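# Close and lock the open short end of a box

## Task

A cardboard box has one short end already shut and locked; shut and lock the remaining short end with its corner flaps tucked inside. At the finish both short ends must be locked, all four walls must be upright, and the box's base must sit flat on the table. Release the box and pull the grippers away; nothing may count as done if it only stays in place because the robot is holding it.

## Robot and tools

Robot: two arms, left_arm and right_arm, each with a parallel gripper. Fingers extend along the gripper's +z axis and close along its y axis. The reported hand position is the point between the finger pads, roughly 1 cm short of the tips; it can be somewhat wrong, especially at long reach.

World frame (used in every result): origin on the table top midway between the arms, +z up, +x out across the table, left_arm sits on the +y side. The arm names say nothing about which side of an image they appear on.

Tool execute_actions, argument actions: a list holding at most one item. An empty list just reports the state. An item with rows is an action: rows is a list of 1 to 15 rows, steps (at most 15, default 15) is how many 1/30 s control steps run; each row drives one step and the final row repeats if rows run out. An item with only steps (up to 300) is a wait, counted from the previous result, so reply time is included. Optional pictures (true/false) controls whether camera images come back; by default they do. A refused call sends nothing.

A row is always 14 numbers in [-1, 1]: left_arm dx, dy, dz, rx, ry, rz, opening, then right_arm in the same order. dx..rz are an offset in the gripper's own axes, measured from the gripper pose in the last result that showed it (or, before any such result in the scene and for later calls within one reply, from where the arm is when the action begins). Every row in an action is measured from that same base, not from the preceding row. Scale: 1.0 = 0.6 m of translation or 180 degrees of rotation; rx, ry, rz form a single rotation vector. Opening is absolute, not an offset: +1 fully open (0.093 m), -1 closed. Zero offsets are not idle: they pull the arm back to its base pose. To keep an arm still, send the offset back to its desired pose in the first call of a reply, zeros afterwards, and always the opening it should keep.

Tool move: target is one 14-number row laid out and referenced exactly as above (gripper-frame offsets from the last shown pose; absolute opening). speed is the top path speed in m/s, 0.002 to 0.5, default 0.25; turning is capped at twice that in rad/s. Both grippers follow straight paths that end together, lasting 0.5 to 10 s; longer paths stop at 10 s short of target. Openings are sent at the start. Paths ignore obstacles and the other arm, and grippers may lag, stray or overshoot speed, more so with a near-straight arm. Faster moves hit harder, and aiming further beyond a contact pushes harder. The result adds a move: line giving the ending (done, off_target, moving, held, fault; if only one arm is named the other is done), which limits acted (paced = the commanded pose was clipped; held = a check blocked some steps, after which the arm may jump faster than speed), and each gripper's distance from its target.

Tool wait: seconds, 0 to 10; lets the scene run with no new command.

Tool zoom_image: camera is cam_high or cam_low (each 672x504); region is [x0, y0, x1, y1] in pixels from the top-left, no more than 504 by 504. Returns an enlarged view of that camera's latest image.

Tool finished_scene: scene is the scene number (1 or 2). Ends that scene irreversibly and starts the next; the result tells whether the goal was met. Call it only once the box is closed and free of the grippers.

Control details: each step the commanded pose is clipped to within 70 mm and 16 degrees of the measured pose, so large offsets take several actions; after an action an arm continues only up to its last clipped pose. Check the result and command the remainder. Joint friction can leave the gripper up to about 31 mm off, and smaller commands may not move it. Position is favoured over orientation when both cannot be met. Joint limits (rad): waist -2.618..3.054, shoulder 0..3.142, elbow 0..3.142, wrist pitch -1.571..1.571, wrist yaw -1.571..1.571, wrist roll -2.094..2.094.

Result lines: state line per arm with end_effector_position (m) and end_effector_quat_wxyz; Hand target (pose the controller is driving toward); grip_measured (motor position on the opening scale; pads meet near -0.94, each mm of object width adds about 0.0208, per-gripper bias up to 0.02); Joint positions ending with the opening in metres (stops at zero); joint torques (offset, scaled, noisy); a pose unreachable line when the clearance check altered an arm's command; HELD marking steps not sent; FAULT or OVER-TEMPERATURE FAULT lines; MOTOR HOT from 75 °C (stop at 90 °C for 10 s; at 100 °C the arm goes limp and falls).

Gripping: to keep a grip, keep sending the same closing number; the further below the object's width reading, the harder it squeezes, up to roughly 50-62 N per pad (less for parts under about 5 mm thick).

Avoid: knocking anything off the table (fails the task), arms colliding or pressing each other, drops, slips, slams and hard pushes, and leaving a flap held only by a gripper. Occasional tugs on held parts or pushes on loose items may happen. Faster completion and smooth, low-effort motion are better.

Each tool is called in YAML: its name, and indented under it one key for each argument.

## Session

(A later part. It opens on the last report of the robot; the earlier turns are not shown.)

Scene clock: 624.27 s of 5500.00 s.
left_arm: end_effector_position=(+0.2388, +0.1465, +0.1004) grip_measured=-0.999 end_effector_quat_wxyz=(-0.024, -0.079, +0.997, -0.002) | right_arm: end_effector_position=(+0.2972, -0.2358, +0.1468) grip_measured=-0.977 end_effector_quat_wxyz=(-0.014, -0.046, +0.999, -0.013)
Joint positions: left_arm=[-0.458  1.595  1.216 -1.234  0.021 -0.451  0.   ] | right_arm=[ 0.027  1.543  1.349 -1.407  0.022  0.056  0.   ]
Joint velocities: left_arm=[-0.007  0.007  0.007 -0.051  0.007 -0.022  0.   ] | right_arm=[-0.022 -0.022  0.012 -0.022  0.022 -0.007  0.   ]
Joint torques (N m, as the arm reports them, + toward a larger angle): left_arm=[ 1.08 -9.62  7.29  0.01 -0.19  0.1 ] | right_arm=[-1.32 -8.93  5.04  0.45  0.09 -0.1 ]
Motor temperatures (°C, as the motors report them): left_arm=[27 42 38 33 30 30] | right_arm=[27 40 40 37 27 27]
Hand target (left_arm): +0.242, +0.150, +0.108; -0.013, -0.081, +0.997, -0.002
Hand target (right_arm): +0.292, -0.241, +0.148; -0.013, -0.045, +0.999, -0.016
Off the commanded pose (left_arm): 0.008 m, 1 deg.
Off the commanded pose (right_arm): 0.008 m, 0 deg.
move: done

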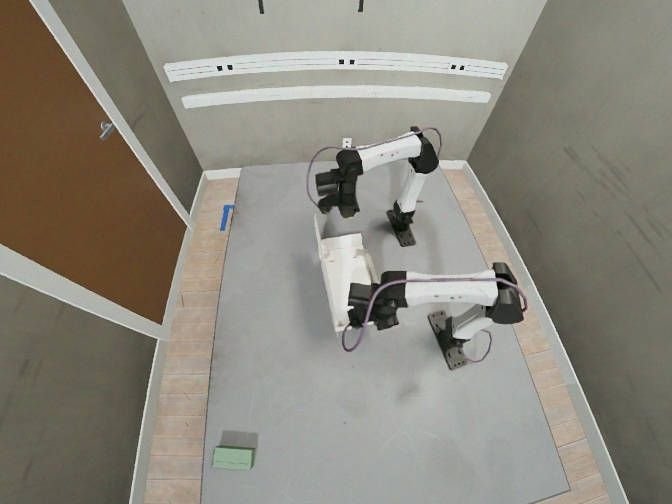

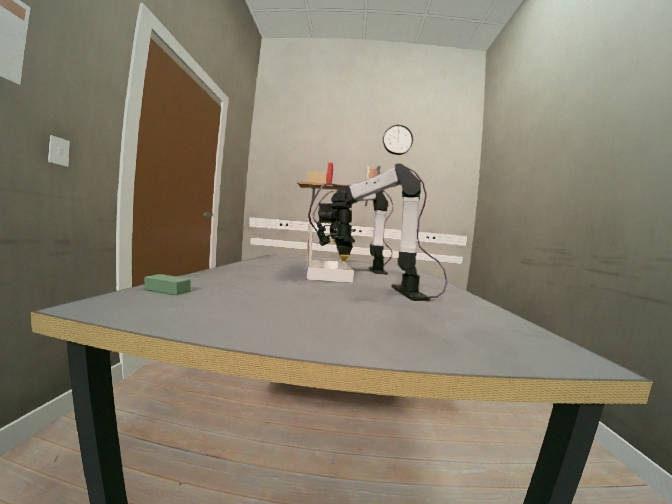

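move:
  target: [0,-0.01,0,0,0,0,0.6,0.03,-0.01,0.19,-0.15,0,-0.02,-1]
  speed: 0.12

move:
  target: [0,0,0.13,0,0,0,0.6,0,0,0,0,0,0,-1]
  speed: 0.08

move:
  target: [0,0,0,0,0,0,-1,0,0,0,0,0,0,-1]

zoom_image:
  camera: "cam_high"
  region: [290, 200, 420, 350]

Scene clock: 640.23 s of 5500.00 s.
left_arm: end_effector_position=(+0.2379, +0.1450, +0.1004) grip_measured=+0.598 end_effector_quat_wxyz=(-0.024, -0.082, +0.996, -0.001) | right_arm: end_effector_position=(+0.2767, -0.2449, +0.0387) grip_measured=-0.977 end_effector_quat_wxyz=(-0.031, -0.074, +0.974, +0.213)
Joint positions: left_arm=[-0.465  1.595  1.216 -1.236  0.019 -0.463  0.074] | right_arm=[-0.295  1.65   0.949 -1.045 -0.399 -0.361  0.   ]
Joint velocities: left_arm=[ 0.007 -0.017 -0.007  0.022 -0.037 -0.081 -0.   ] | right_arm=[ 0.017 -0.012 -0.007  0.007 -0.066 -0.037  0.   ]
Joint torques (N m, as the arm reports them, + toward a larger angle): left_arm=[-0.83 -6.89  6.53  0.17 -0.07 -0.04] | right_arm=[-1.38 -6.51  4.43  0.31 -0.26 -0.11]
Motor temperatures (°C, as the motors report them): left_arm=[27 43 41 32 30 30] | right_arm=[27 40 40 37 27 27]
Hand target (left_arm): +0.240, +0.141, +0.100; -0.024, -0.079, +0.997, -0.002
Hand target (right_arm): +0.276, -0.246, +0.034; -0.029, -0.073, +0.972, +0.220
Off the commanded pose (left_arm): 0.005 m, 0 deg.
Off the commanded pose (right_arm): 0.005 m, 1 deg.
After step 90, 10.50 s passed at rest.
move: done

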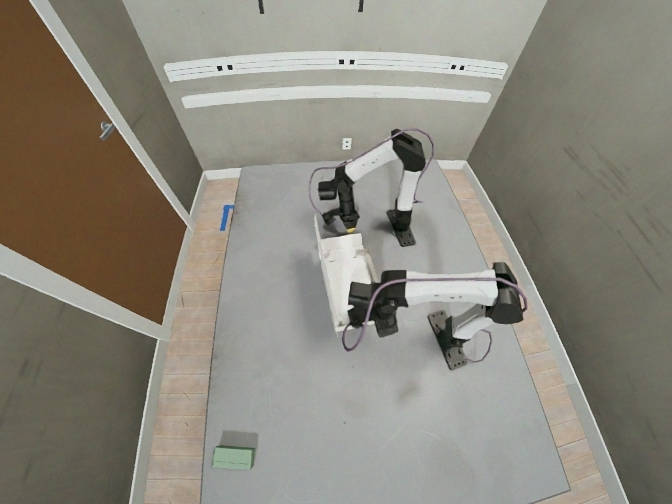

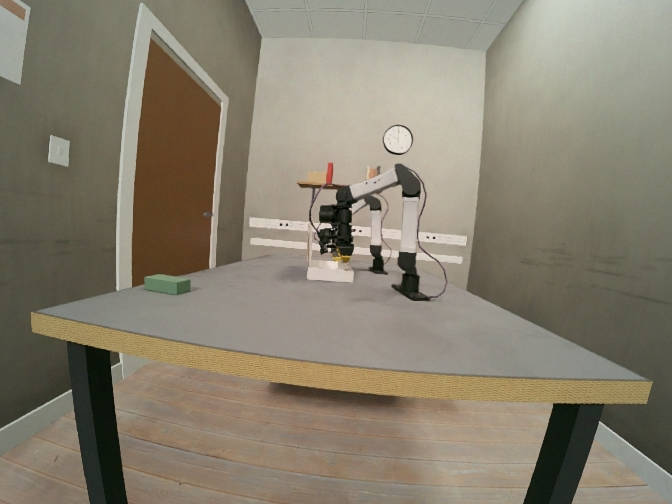

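Scene clock: 641.77 s of 5500.00 s.
left_arm: end_effector_position=(+0.2373, +0.1452, +0.0294) grip_measured=+0.598 end_effector_quat_wxyz=(-0.018, -0.082, +0.996, -0.003) | right_arm: end_effector_position=(+0.2767, -0.2449, +0.0387) grip_measured=-0.977 end_effector_quat_wxyz=(-0.031, -0.074, +0.974, +0.213)
Joint positions: left_arm=[-0.465  1.658  0.989 -0.933  0.019 -0.463  0.074] | right_arm=[-0.295  1.65   0.949 -1.045 -0.399 -0.361  0.   ]
Joint velocities: left_arm=[-0.002 -0.002 -0.007 -0.022  0.037 -0.051  0.001] | right_arm=[-0.007 -0.002 -0.017 -0.051 -0.051 -0.037  0.   ]
Joint torques (N m, as the arm reports them, + toward a larger angle): left_arm=[-0.3  -6.64  4.23  0.29 -0.08 -0.01] | right_arm=[-0.27 -7.42  5.48  0.13 -0.19 -0.03]
Motor temperatures (°C, as the motors report them): left_arm=[27 43 41 32 30 30] | right_arm=[27 40 40 37 27 27]
Hand target (left_arm): +0.234, +0.144, +0.022; -0.024, -0.082, +0.996, -0.001
Hand target (right_arm): +0.277, -0.245, +0.039; -0.031, -0.074, +0.974, +0.213
Off the commanded pose (left_arm): 0.008 m, 1 deg.
Off the commanded pose (right_arm): 0.000 m, 0 deg.
move: done

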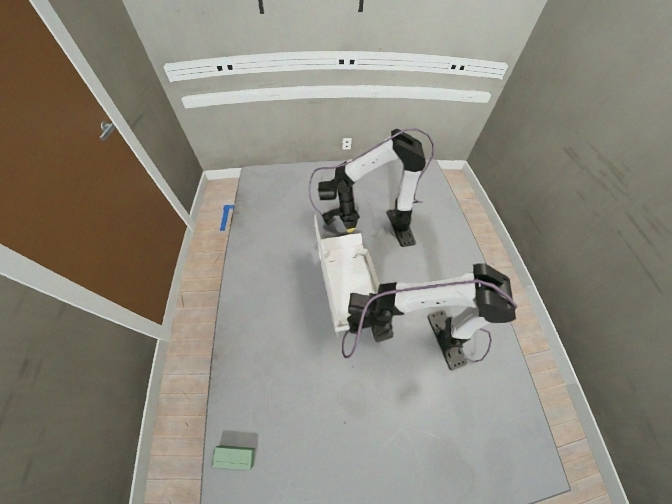

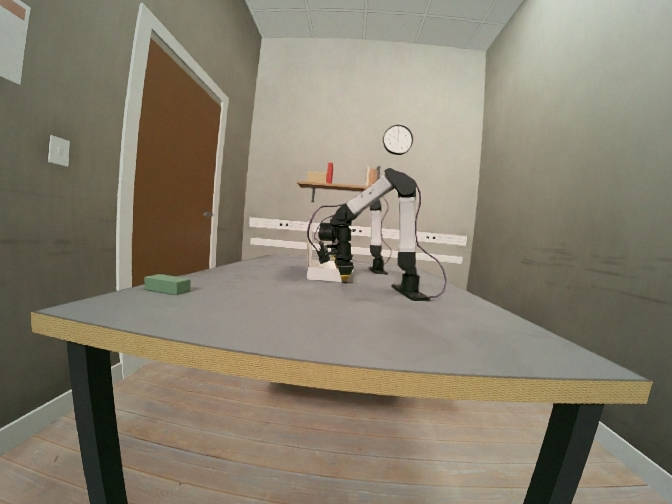

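Scene clock: 642.27 s of 5500.00 s.
left_arm: end_effector_position=(+0.2370, +0.1457, +0.0294) grip_measured=-0.991 end_effector_quat_wxyz=(-0.019, -0.082, +0.996, -0.002) | right_arm: end_effector_position=(+0.2767, -0.2449, +0.0387) grip_measured=-0.977 end_effector_quat_wxyz=(-0.031, -0.074, +0.974, +0.213)
Joint positions: left_arm=[-0.464  1.658  0.989 -0.935  0.019 -0.463  0.   ] | right_arm=[-0.295  1.65   0.949 -1.045 -0.399 -0.361  0.   ]
Joint velocities: left_arm=[-0.007 -0.012  0.002  0.051 -0.081  0.007  0.   ] | right_arm=[-0.002 -0.007  0.012  0.007  0.007  0.051  0.   ]
Joint torques (N m, as the arm reports them, + toward a larger angle): left_arm=[ 0.25 -8.39  5.36  0.2  -0.04  0.05] | right_arm=[-0.35 -7.35  5.44  0.15 -0.18  0.  ]
Motor temperatures (°C, as the motors report them): left_arm=[27 43 41 32 30 30] | right_arm=[27 40 40 37 27 27]
Hand target (left_arm): +0.237, +0.145, +0.029; -0.018, -0.082, +0.996, -0.003
Hand target (right_arm): +0.277, -0.245, +0.039; -0.031, -0.074, +0.974, +0.213
Off the commanded pose (left_arm): 0.001 m, 0 deg.
Off the commanded pose (right_arm): 0.000 m, 0 deg.
move: done

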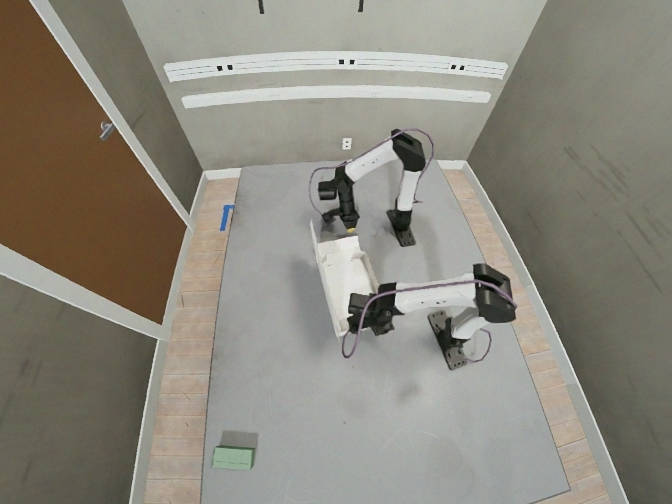

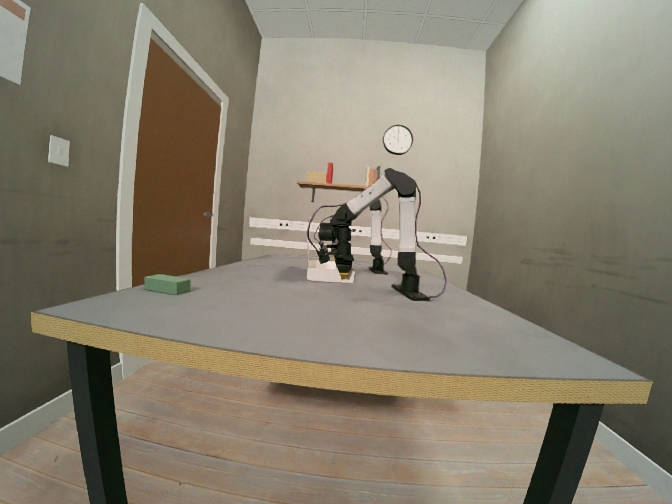

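Region (290, 200, 420, 350) of cam_high's 672x504 image, scaled by 3.360, with more detail than that image has; it fills the left 437 columns of this view, and the rest is white.

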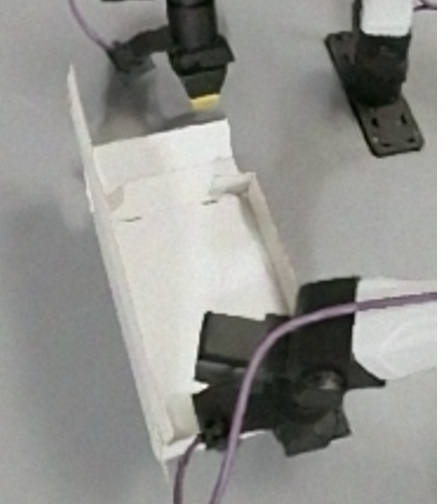

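move:
  target: [0,0,0,0,0,0.056,-1,0,0,0.02,0,0,0.047,-1]
  speed: 0.05

zoom_image:
  camera: "cam_high"
  region: [300, 210, 400, 285]

Scene clock: 655.10 s of 5500.00 s.
left_arm: end_effector_position=(+0.2371, +0.1460, +0.0294) grip_measured=-0.991 end_effector_quat_wxyz=(-0.018, -0.000, +1.000, -0.003) | right_arm: end_effector_position=(+0.2781, -0.2439, +0.0341) grip_measured=-0.977 end_effector_quat_wxyz=(-0.040, -0.002, +0.977, +0.209)
Joint positions: left_arm=[-0.464  1.658  0.989 -0.935  0.017 -0.299  0.   ] | right_arm=[-0.29   1.65   0.931 -1.011 -0.399 -0.206  0.   ]
Joint velocities: left_arm=[-0.002 -0.002  0.002 -0.051  0.022 -0.007  0.   ] | right_arm=[-0.002  0.007  0.007  0.022  0.022  0.051  0.   ]
Joint torques (N m, as the arm reports them, + toward a larger angle): left_arm=[ 0.41 -8.16  5.49  0.19 -0.03  0.08] | right_arm=[ 0.95 -6.38  4.19  0.35 -0.21  0.05]
Motor temperatures (°C, as the motors report them): left_arm=[27 44 41 32 30 30] | right_arm=[27 39 40 36 27 27]
Hand target (left_arm): +0.237, +0.146, +0.029; -0.019, +0.005, +1.000, -0.004
Hand target (right_arm): +0.276, -0.240, +0.028; -0.046, -0.002, +0.977, +0.210
Off the commanded pose (left_arm): 0.000 m, 1 deg.
Off the commanded pose (right_arm): 0.008 m, 1 deg.
After step 90, 7.80 s passed at rest.
move: done

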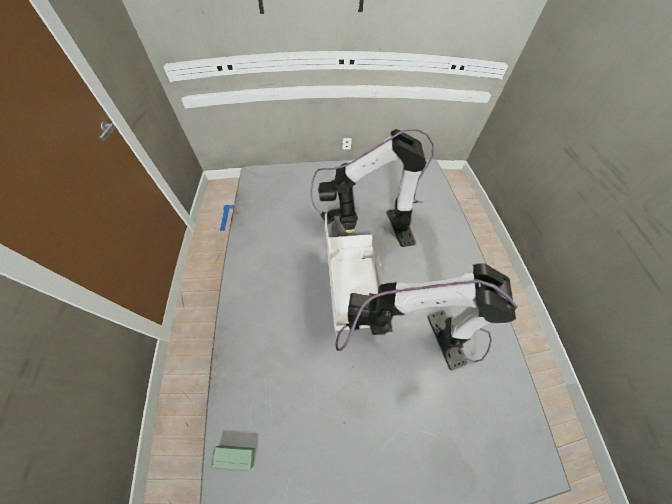

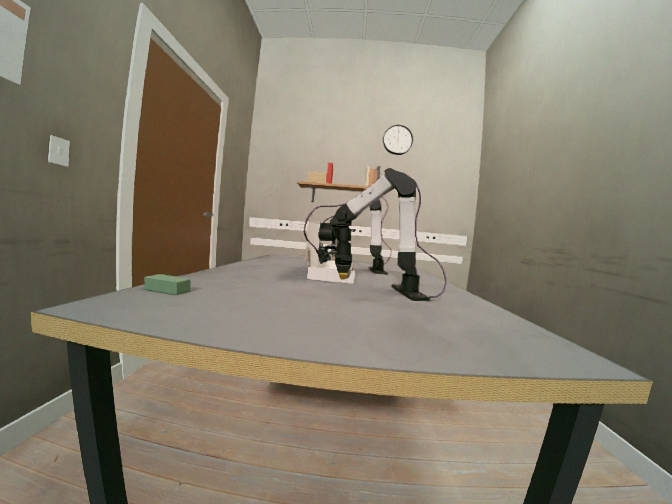

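Region (300, 210, 400, 285) of cam_high's 672x504 image, scaled by 5.040, with more detail than that image has; it fills the top 378 rows of this view, and the rest is white.

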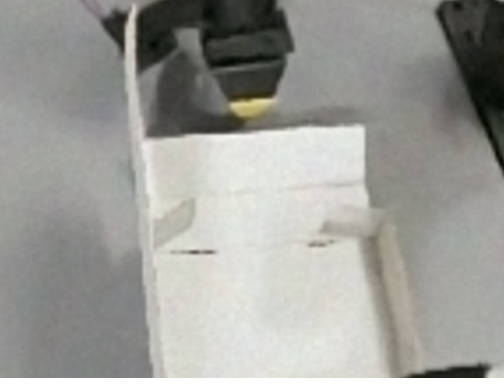

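move:
  target: [0,0,0.01,-0.04,0,0,-1,0.055,0.11,0.065,0,0,0,-1]
  speed: 0.04

zoom_image:
  camera: "cam_high"
  region: [300, 210, 400, 285]

Scene clock: 666.10 s of 5500.00 s.
left_arm: end_effector_position=(+0.2355, +0.1462, +0.0291) grip_measured=-0.991 end_effector_quat_wxyz=(-0.016, -0.004, +0.999, +0.036) | right_arm: end_effector_position=(+0.2512, -0.1793, +0.0279) grip_measured=-0.977 end_effector_quat_wxyz=(-0.032, +0.004, +0.980, +0.194)
Joint positions: left_arm=[-0.513  1.672  1.001 -0.954 -0.058 -0.356  0.   ] | right_arm=[-0.     1.496  0.762 -0.853 -0.396  0.126  0.   ]
Joint velocities: left_arm=[-0.007  0.007  0.002  0.022  0.022  0.007  0.   ] | right_arm=[-0.012  0.012 -0.007  0.007  0.081 -0.051  0.   ]
Joint torques (N m, as the arm reports them, + toward a larger angle): left_arm=[-1.77 -4.89  6.03  0.13 -0.65 -0.09] | right_arm=[ 1.83 -7.19  3.94  0.54 -0.46  0.02]
Motor temperatures (°C, as the motors report them): left_arm=[27 44 41 31 30 30] | right_arm=[27 39 39 36 27 27]
Hand target (left_arm): +0.237, +0.146, +0.024; -0.017, +0.001, +0.998, +0.058
Hand target (right_arm): +0.242, -0.170, +0.028; -0.040, -0.002, +0.977, +0.209
Off the commanded pose (left_arm): 0.006 m, 3 deg.
Off the commanded pose (right_arm): 0.014 m, 2 deg.
After step 90, 5.57 s passed at rest.
move: off_target (left_arm, right_arm)

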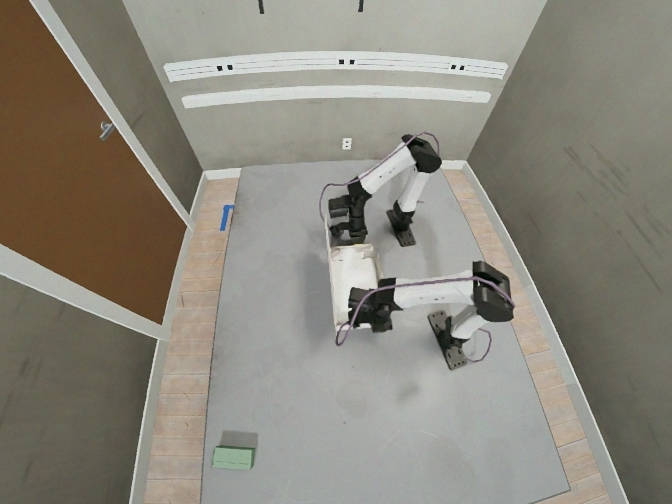

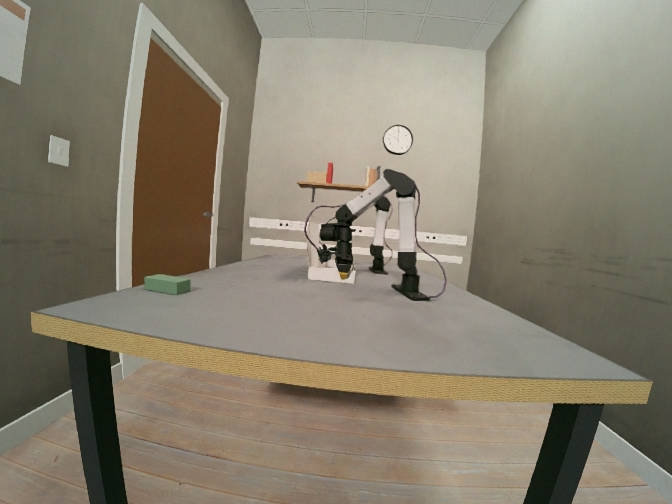

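Region (300, 210, 400, 285) of cam_high's 672x504 image, scaled by 5.040, with more detail than that image has; it fills the top 378 rows of this view, and the rest is white.

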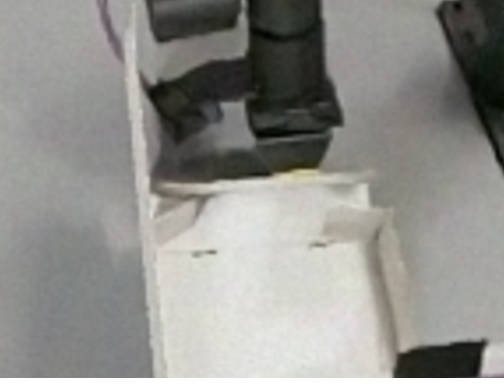

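move:
  target: [0,0,0.01,-0.015,0,0,-1,0,-0.03,0.01,-0.15,0,0,-1]
  speed: 0.05

move:
  target: [0,0,0.01,-0.015,0,0,-1,0,0.055,0.05,0,0,0,-1]
  speed: 0.03

zoom_image:
  camera: "cam_high"
  region: [300, 210, 400, 285]

Scene clock: 681.47 s of 5500.00 s.
left_arm: end_effector_position=(+0.2346, +0.1429, +0.0290) grip_measured=-0.991 end_effector_quat_wxyz=(-0.017, -0.007, +0.999, +0.031) | right_arm: end_effector_position=(+0.2547, -0.1928, +0.0161) grip_measured=-0.978 end_effector_quat_wxyz=(-0.026, +0.004, +0.913, +0.407)
Joint positions: left_arm=[-0.519  1.672  1.001 -0.953 -0.046 -0.367  0.   ] | right_arm=[-0.335  1.739  0.736 -0.86  -0.799 -0.329  0.   ]
Joint velocities: left_arm=[-0.007 -0.002  0.022 -0.051  0.022 -0.037  0.   ] | right_arm=[ 0.002 -0.002 -0.012 -0.007 -0.037  0.007  0.   ]
Joint torques (N m, as the arm reports them, + toward a larger angle): left_arm=[-1.37 -5.76  5.3   0.19 -0.79 -0.06] | right_arm=[-1.41 -5.86  3.93 -0.27 -0.42 -0.14]
Motor temperatures (°C, as the motors report them): left_arm=[27 43 41 31 30 30] | right_arm=[27 38 39 36 28 27]
Hand target (left_arm): +0.235, +0.146, +0.023; -0.015, -0.003, +0.998, +0.059
Hand target (right_arm): +0.251, -0.193, +0.016; -0.034, +0.011, +0.908, +0.417
Off the commanded pose (left_arm): 0.007 m, 3 deg.
Off the commanded pose (right_arm): 0.004 m, 2 deg.
After step 90, 7.40 s passed at rest.
move: off_target (left_arm)

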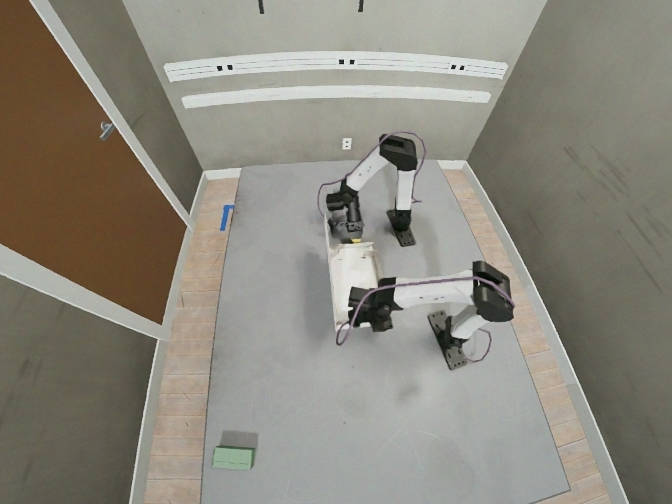

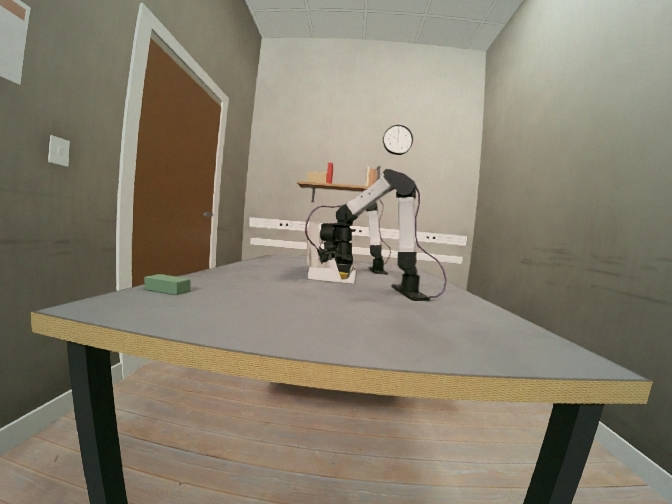

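Scene clock: 683.30 s of 5500.00 s.
left_arm: end_effector_position=(+0.2324, +0.1546, +0.0302) grip_measured=-0.991 end_effector_quat_wxyz=(-0.017, -0.019, +0.998, +0.064) | right_arm: end_effector_position=(+0.2616, -0.1728, +0.0159) grip_measured=-0.978 end_effector_quat_wxyz=(-0.022, +0.017, +0.930, +0.365)
Joint positions: left_arm=[-0.519  1.672  1.001 -0.979 -0.107 -0.395  0.   ] | right_arm=[-0.198  1.651  0.704 -0.733 -0.743 -0.084  0.   ]
Joint velocities: left_arm=[ 0.017  0.007  0.007 -0.022 -0.007  0.022  0.   ] | right_arm=[-0.012  0.002  0.002  0.11   0.022  0.007  0.   ]
Joint torques (N m, as the arm reports them, + toward a larger angle): left_arm=[-1.7  -5.77  5.31  0.39  0.03  0.07] | right_arm=[ 4.2  -6.93  2.41  0.63 -1.08  0.06]
Motor temperatures (°C, as the motors report them): left_arm=[27 43 41 31 30 30] | right_arm=[27 38 39 36 28 27]
Hand target (left_arm): +0.234, +0.143, +0.023; -0.017, -0.006, +0.998, +0.054
Hand target (right_arm): +0.253, -0.152, +0.021; -0.028, +0.004, +0.913, +0.407
Off the commanded pose (left_arm): 0.014 m, 2 deg.
Off the commanded pose (right_arm): 0.026 m, 5 deg.
move: off_target (left_arm, right_arm)

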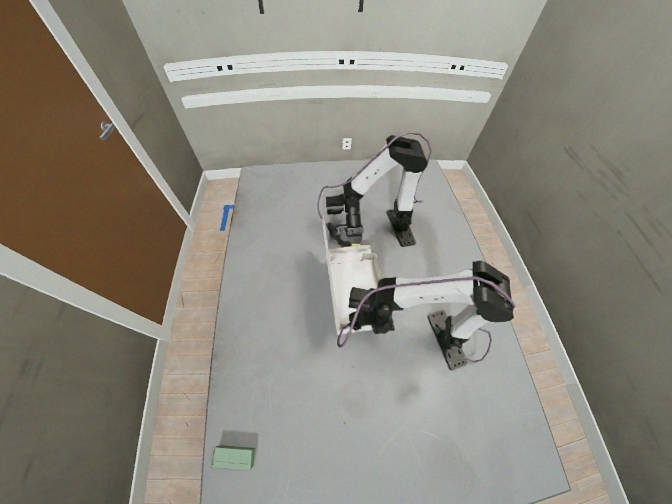

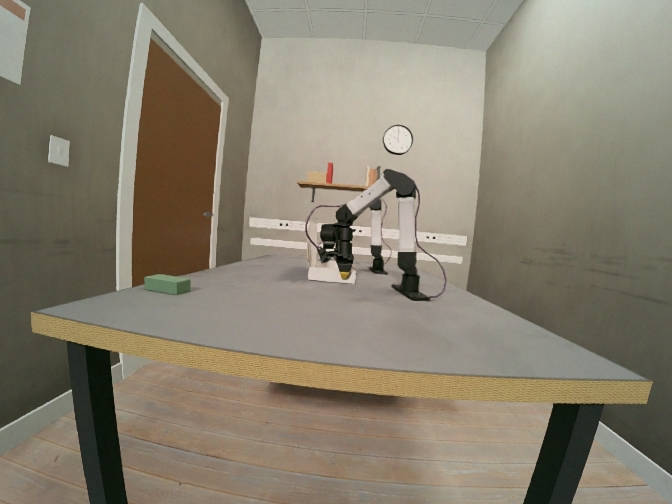

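Region (300, 210, 400, 285) of cam_high's 672x504 image, scaled by 5.040, with more detail than that image has; it fills the top 378 rows of this view, and the rest is white.

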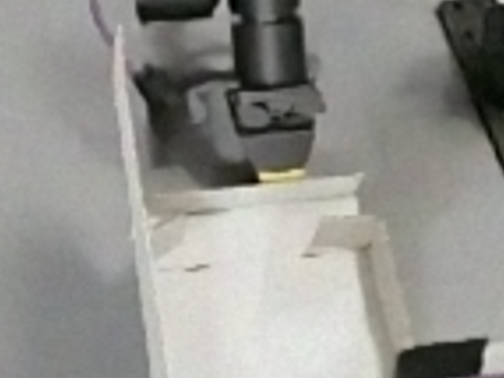

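move:
  target: [0,-0.02,0.01,0,0,0,-1,0,0.085,-0.04,-0.03,0,0,-1]
  speed: 0.03

zoom_image:
  camera: "cam_high"
  region: [300, 210, 400, 285]

Scene clock: 692.60 s of 5500.00 s.
left_arm: end_effector_position=(+0.2314, +0.1470, +0.0296) grip_measured=-0.991 end_effector_quat_wxyz=(-0.018, -0.029, +0.998, +0.050) | right_arm: end_effector_position=(+0.2630, -0.1641, +0.0515) grip_measured=-0.978 end_effector_quat_wxyz=(-0.023, +0.024, +0.923, +0.383)
Joint positions: left_arm=[-0.529  1.672  1.001 -0.972 -0.078 -0.423  0.   ] | right_arm=[-0.179  1.563  0.765 -0.865 -0.783 -0.044  0.   ]
Joint velocities: left_arm=[-0.007  0.002 -0.012  0.007 -0.022 -0.037  0.   ] | right_arm=[ 0.017 -0.012  0.007 -0.022 -0.051  0.007  0.   ]
Joint torques (N m, as the arm reports them, + toward a larger angle): left_arm=[-1.83 -5.45  5.28  0.26 -0.49 -0.06] | right_arm=[ 1.81 -7.94  6.97  0.08 -0.79  0.02]
Motor temperatures (°C, as the motors report them): left_arm=[27 42 41 31 30 30] | right_arm=[27 38 38 36 29 27]
Hand target (left_arm): +0.232, +0.143, +0.023; -0.017, -0.019, +0.998, +0.063
Hand target (right_arm): +0.264, -0.153, +0.067; -0.022, +0.017, +0.912, +0.409
Off the commanded pose (left_arm): 0.008 m, 2 deg.
Off the commanded pose (right_arm): 0.021 m, 3 deg.
After step 90, 4.07 s passed at rest.
move: off_target (right_arm)

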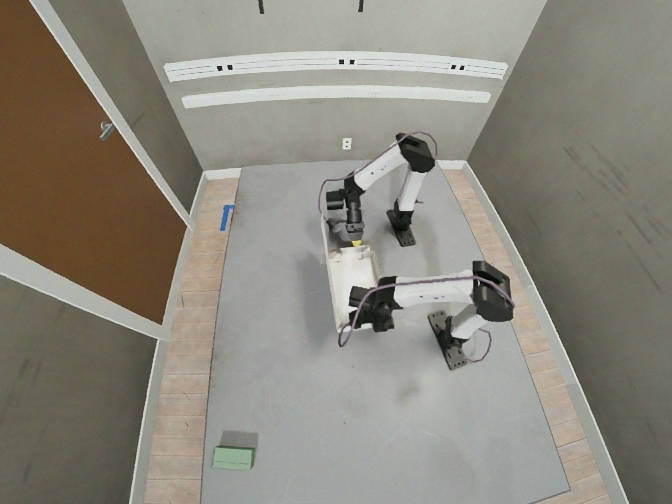

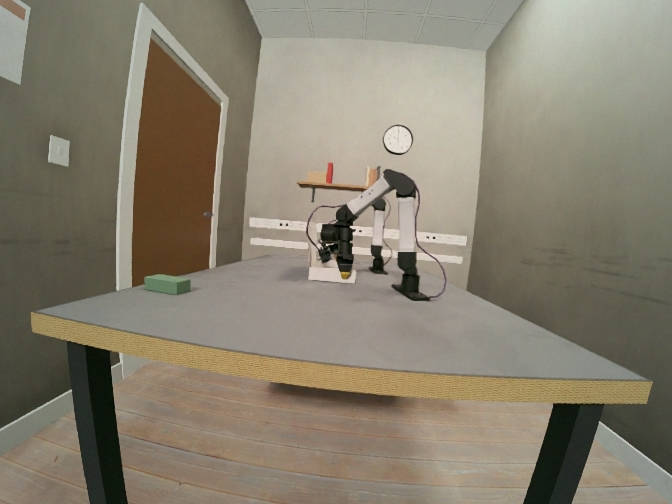

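Region (300, 210, 400, 285) of cam_high's 672x504 image, scaled by 5.040, with more detail than that image has; it fills the top 378 rows of this view, and the rest is white.

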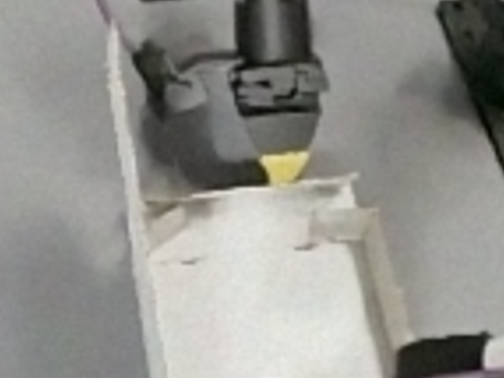

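move:
  target: [0,0,0,0.03,0,0.02,-1,-0.012,0.04,-0.11,0.25,0,0,-1]
  speed: 0.1

move:
  target: [0,0,0,0,0,0,0,0,0,0,0,0,0,0.2]

move:
  target: [0,0,-0.12,0,0,0,0,0,0,0,0,0,0,0.2]
  speed: 0.12

move:
  target: [0.02,-0.26,0.16,0.2,0,0,-1,0,0,0,0,0,0,0.2]
  speed: 0.1

zoom_image:
  camera: "cam_high"
  region: [300, 200, 410, 300]

Scene clock: 715.80 s of 5500.00 s.
left_arm: end_effector_position=(+0.2355, +0.1438, +0.0294) grip_measured=-0.991 end_effector_quat_wxyz=(-0.018, +0.000, +1.000, +0.005) | right_arm: end_effector_position=(+0.2718, -0.1970, +0.1120) grip_measured=-0.978 end_effector_quat_wxyz=(-0.022, +0.017, +1.000, +0.008)
Joint positions: left_arm=[-0.485  1.659  0.99  -0.939  0.001 -0.318  0.   ] | right_arm=[ 0.167  1.49   1.161 -1.279 -0.028  0.322  0.   ]
Joint velocities: left_arm=[-0.007 -0.002 -0.017  0.022 -0.037 -0.022  0.   ] | right_arm=[-0.002 -0.007  0.002 -0.022 -0.007 -0.022  0.   ]
Joint torques (N m, as the arm reports them, + toward a larger angle): left_arm=[  0.98 -10.03   4.01   0.14  -0.01   0.18] | right_arm=[ 1.05 -5.35  8.04  0.29  0.11  0.1 ]
Motor temperatures (°C, as the motors report them): left_arm=[27 42 41 31 30 30] | right_arm=[27 38 40 35 28 27]
Hand target (left_arm): +0.232, +0.147, +0.029; -0.019, +0.001, +1.000, +0.002
Hand target (right_arm): +0.274, -0.195, +0.115; -0.024, +0.016, +1.000, +0.001
Off the commanded pose (left_arm): 0.005 m, 0 deg.
Off the commanded pose (right_arm): 0.004 m, 1 deg.
After step 90, 15.80 s passed at rest.
move: done

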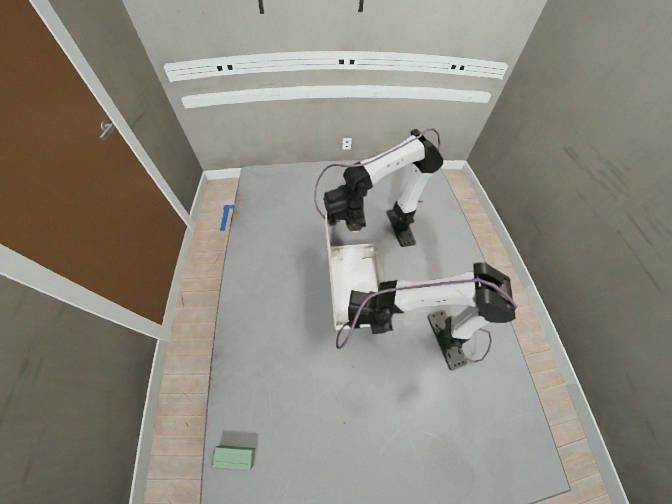

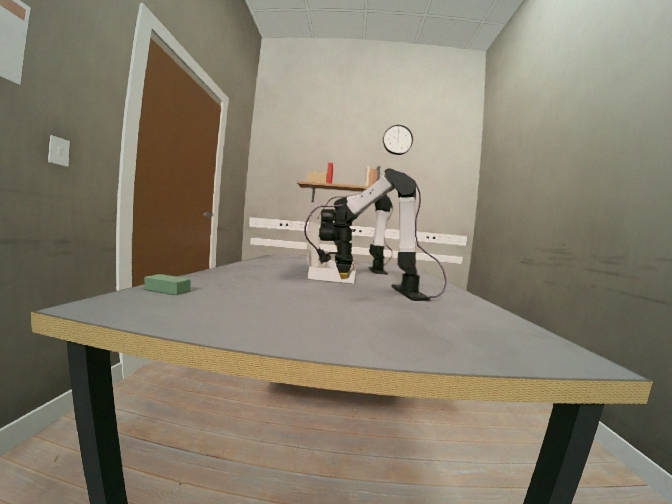

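Scene clock: 716.30 s of 5500.00 s.
left_arm: end_effector_position=(+0.2355, +0.1438, +0.0294) grip_measured=-0.002 end_effector_quat_wxyz=(-0.018, +0.000, +1.000, +0.005) | right_arm: end_effector_position=(+0.2717, -0.1970, +0.1120) grip_measured=+0.198 end_effector_quat_wxyz=(-0.022, +0.017, +1.000, +0.008)
Joint positions: left_arm=[-0.485  1.659  0.99  -0.939  0.001 -0.318  0.045] | right_arm=[ 0.167  1.49   1.161 -1.279 -0.028  0.322  0.055]
Joint velocities: left_arm=[ 0.012  0.007  0.002  0.037 -0.037 -0.007  0.   ] | right_arm=[ 0.007 -0.012  0.007 -0.022  0.022  0.007 -0.   ]
Joint torques (N m, as the arm reports them, + toward a larger angle): left_arm=[ 0.28 -8.18  5.27  0.14 -0.11  0.06] | right_arm=[-0.22 -6.53  6.29  0.45  0.04  0.  ]
Motor temperatures (°C, as the motors report them): left_arm=[27 42 41 31 30 30] | right_arm=[27 38 40 35 28 27]
Hand target (left_arm): +0.235, +0.144, +0.029; -0.018, +0.000, +1.000, +0.005
Hand target (right_arm): +0.272, -0.197, +0.112; -0.022, +0.017, +1.000, +0.008
Off the commanded pose (left_arm): 0.000 m, 0 deg.
Off the commanded pose (right_arm): 0.000 m, 0 deg.
move: done

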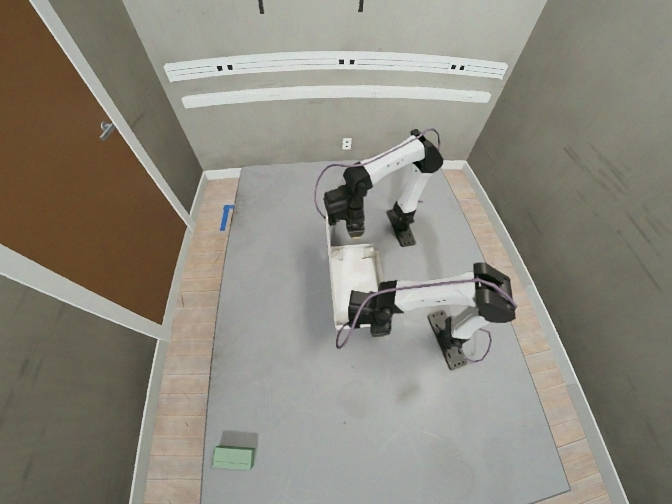

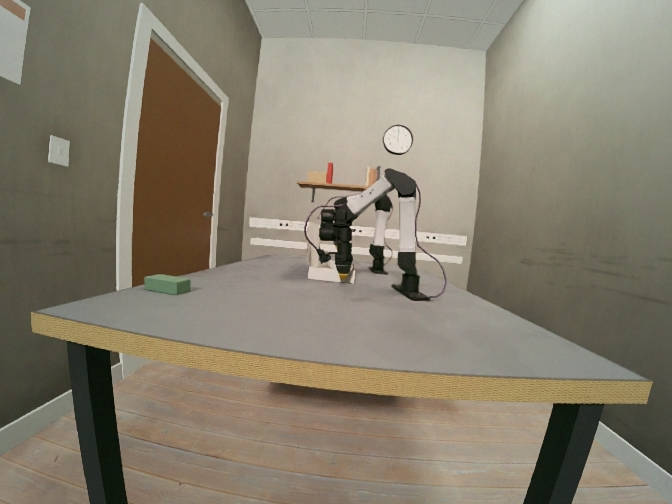

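Scene clock: 717.50 s of 5500.00 s.
left_arm: end_effector_position=(+0.2364, +0.1435, +0.0948) grip_measured=-0.002 end_effector_quat_wxyz=(-0.025, +0.000, +1.000, +0.008) | right_arm: end_effector_position=(+0.2717, -0.1970, +0.1120) grip_measured=+0.198 end_effector_quat_wxyz=(-0.022, +0.017, +1.000, +0.008)
Joint positions: left_arm=[-0.485  1.601  1.2   -1.221  0.001 -0.318  0.045] | right_arm=[ 0.167  1.49   1.161 -1.279 -0.028  0.322  0.055]
Joint velocities: left_arm=[-0.002  0.002 -0.032  0.007 -0.007 -0.051  0.   ] | right_arm=[-0.002 -0.002 -0.027  0.022 -0.022  0.037 -0.   ]
Joint torques (N m, as the arm reports them, + toward a larger angle): left_arm=[ 0.34 -9.34  6.71  0.03 -0.07  0.07] | right_arm=[-0.25 -6.57  6.36  0.45  0.04  0.03]
Motor temperatures (°C, as the motors report them): left_arm=[27 42 41 31 30 30] | right_arm=[27 38 40 35 28 27]
Hand target (left_arm): +0.238, +0.144, +0.101; -0.018, +0.000, +1.000, +0.005
Hand target (right_arm): +0.272, -0.197, +0.112; -0.022, +0.017, +1.000, +0.008
Off the commanded pose (left_arm): 0.007 m, 1 deg.
Off the commanded pose (right_arm): 0.000 m, 0 deg.
move: done

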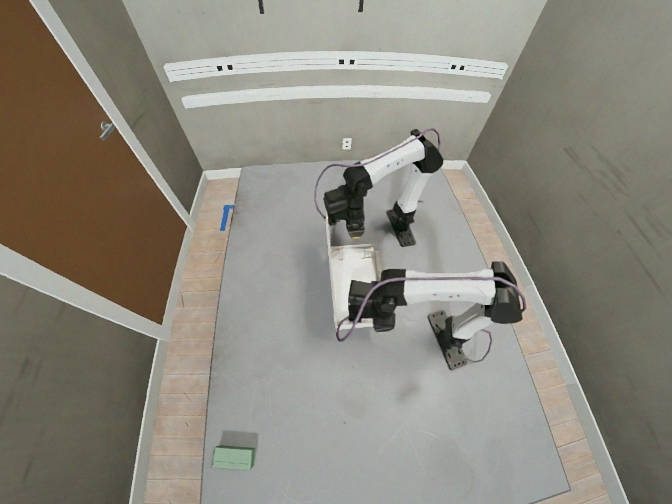

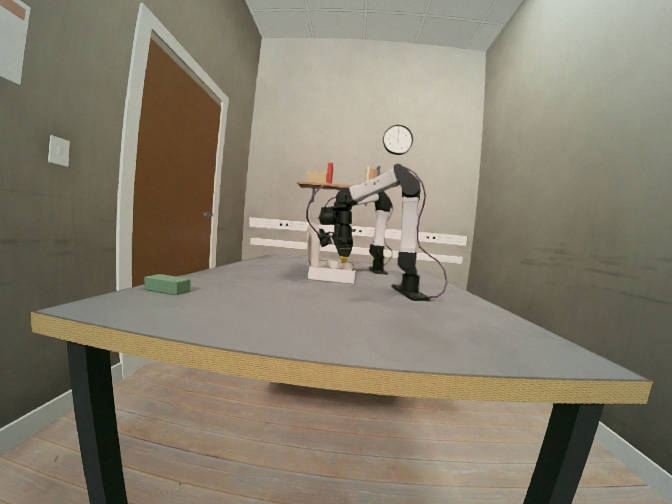

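Scene clock: 721.13 s of 5500.00 s.
left_arm: end_effector_position=(+0.2278, -0.0146, +0.0154) grip_measured=-0.999 end_effector_quat_wxyz=(-0.012, -0.006, +0.948, -0.319) | right_arm: end_effector_position=(+0.2717, -0.1970, +0.1120) grip_measured=+0.198 end_effector_quat_wxyz=(-0.022, +0.017, +1.000, +0.008)
Joint positions: left_arm=[-0.681  1.719  0.815 -0.327  0.566 -0.627  0.   ] | right_arm=[ 0.167  1.49   1.161 -1.279 -0.028  0.322  0.055]
Joint velocities: left_arm=[ 0.012 -0.012 -0.012 -0.051 -0.007  0.007  0.   ] | right_arm=[-0.017  0.007 -0.012 -0.051 -0.007  0.037  0.001]
Joint torques (N m, as the arm reports them, + toward a larger angle): left_arm=[-1.   -5.22  3.41  0.99  0.    0.  ] | right_arm=[-0.21 -6.55  6.42  0.43  0.02  0.01]
Motor temperatures (°C, as the motors report them): left_arm=[27 42 41 31 30 30] | right_arm=[27 38 40 35 28 27]
Hand target (left_arm): +0.218, -0.012, -0.002; -0.026, -0.008, +0.953, -0.303
Hand target (right_arm): +0.272, -0.197, +0.112; -0.022, +0.017, +1.000, +0.008
Off the commanded pose (left_arm): 0.020 m, 3 deg.
Off the commanded pose (right_arm): 0.000 m, 0 deg.
move: off_target (left_arm)

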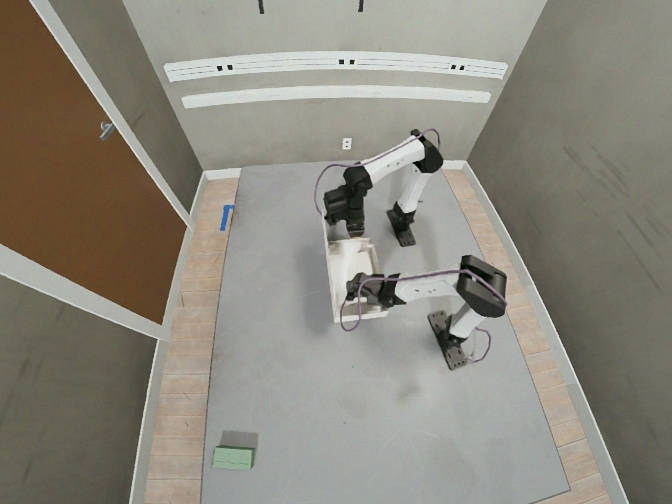

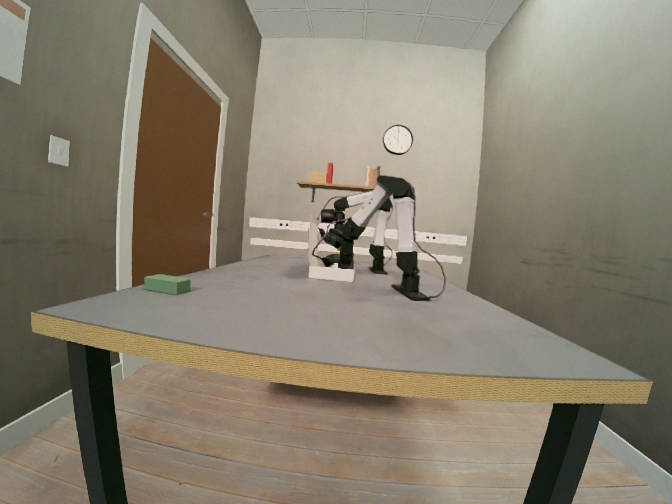

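Region (300, 200, 410, 300) of cam_high's 672x504 image, scaled by 4.582, with more detail than that image has; it fills the top 458 rows of this view, and the rest is white.

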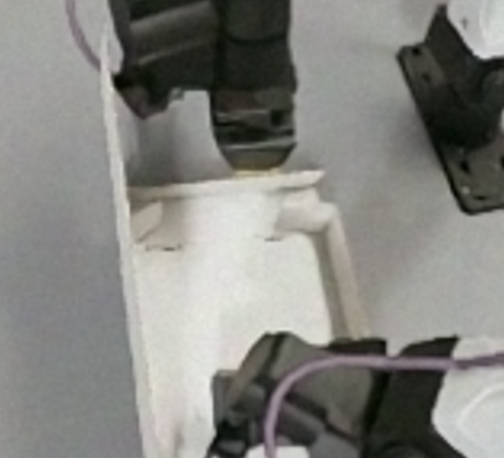

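execute_actions:
  actions: []

Scene clock: 747.73 s of 5500.00 s.
left_arm: end_effector_position=(+0.2280, -0.0149, +0.0155) grip_measured=-0.999 end_effector_quat_wxyz=(-0.012, -0.006, +0.947, -0.320) | right_arm: end_effector_position=(+0.2717, -0.1970, +0.1120) grip_measured=+0.198 end_effector_quat_wxyz=(-0.022, +0.017, +1.000, +0.008)
Joint positions: left_arm=[-0.681  1.72   0.815 -0.324  0.567 -0.628  0.   ] | right_arm=[ 0.167  1.49   1.161 -1.279 -0.028  0.322  0.055]
Joint velocities: left_arm=[ 0.007  0.017 -0.002  0.022 -0.037  0.007  0.   ] | right_arm=[ 0.002  0.002  0.002  0.081  0.022 -0.007 -0.001]
Joint torques (N m, as the arm reports them, + toward a larger angle): left_arm=[-0.96 -5.42  3.56  0.97  0.02  0.03] | right_arm=[-0.22 -6.49  6.39  0.45  0.01  0.01]
Motor temperatures (°C, as the motors report them): left_arm=[27 41 39 33 30 30] | right_arm=[27 37 40 35 28 27]
Hand target (left_arm): +0.218, -0.012, -0.002; -0.026, -0.008, +0.953, -0.303
Hand target (right_arm): +0.272, -0.197, +0.112; -0.022, +0.017, +1.000, +0.008
Off the commanded pose (left_arm): 0.021 m, 3 deg.
Off the commanded pose (right_arm): 0.000 m, 0 deg.
Steps of this call (steps 1 to 90: nothing new was sent; then 23.60 s passed at rest). Readings (end_effector_position):
1: left_arm (+0.2279, -0.0147, +0.0155) | right_arm (+0.2717, -0.1970, +0.1120)
2: left_arm (+0.2278, -0.0147, +0.0153) | right_arm (+0.2717, -0.1970, +0.1120)
4: left_arm (+0.2279, -0.0148, +0.0154) | right_arm (+0.2717, -0.1970, +0.1120)
8: left_arm (+0.2280, -0.0148, +0.0154) | right_arm (+0.2717, -0.1970, +0.1120)
90: the state above

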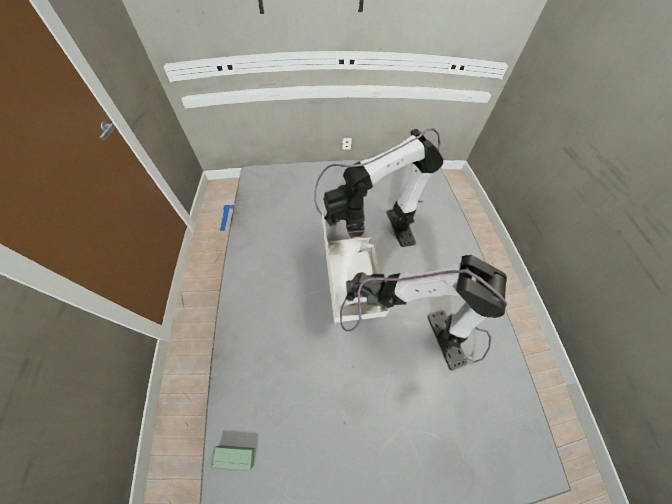

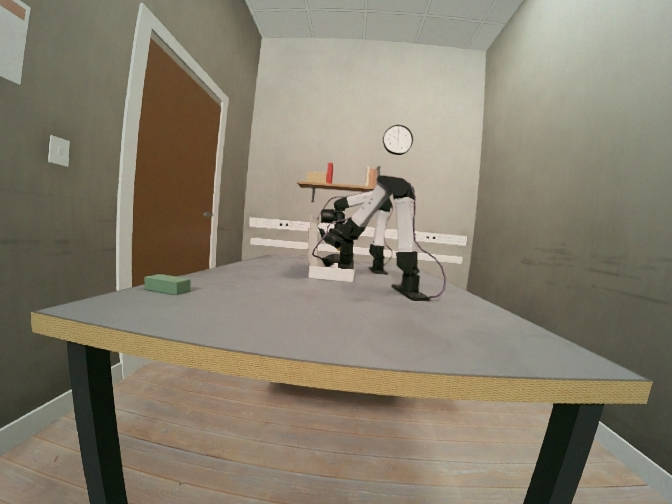

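zoom_image:
  camera: "cam_high"
  region: [300, 190, 420, 330]

Region (300, 190, 420, 330) of cam_high's 672x504 image, scaled by 3.600, with more detail than that image has; it fills the left 432 columns of this view, and the rest is white.

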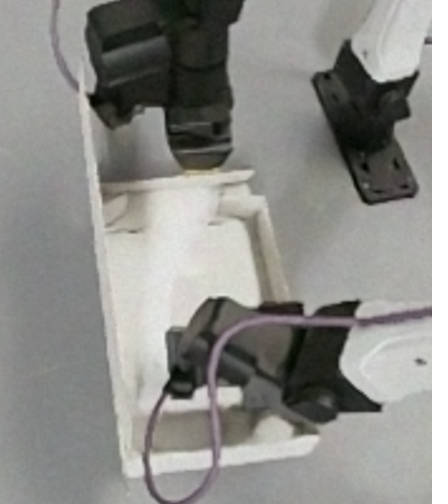

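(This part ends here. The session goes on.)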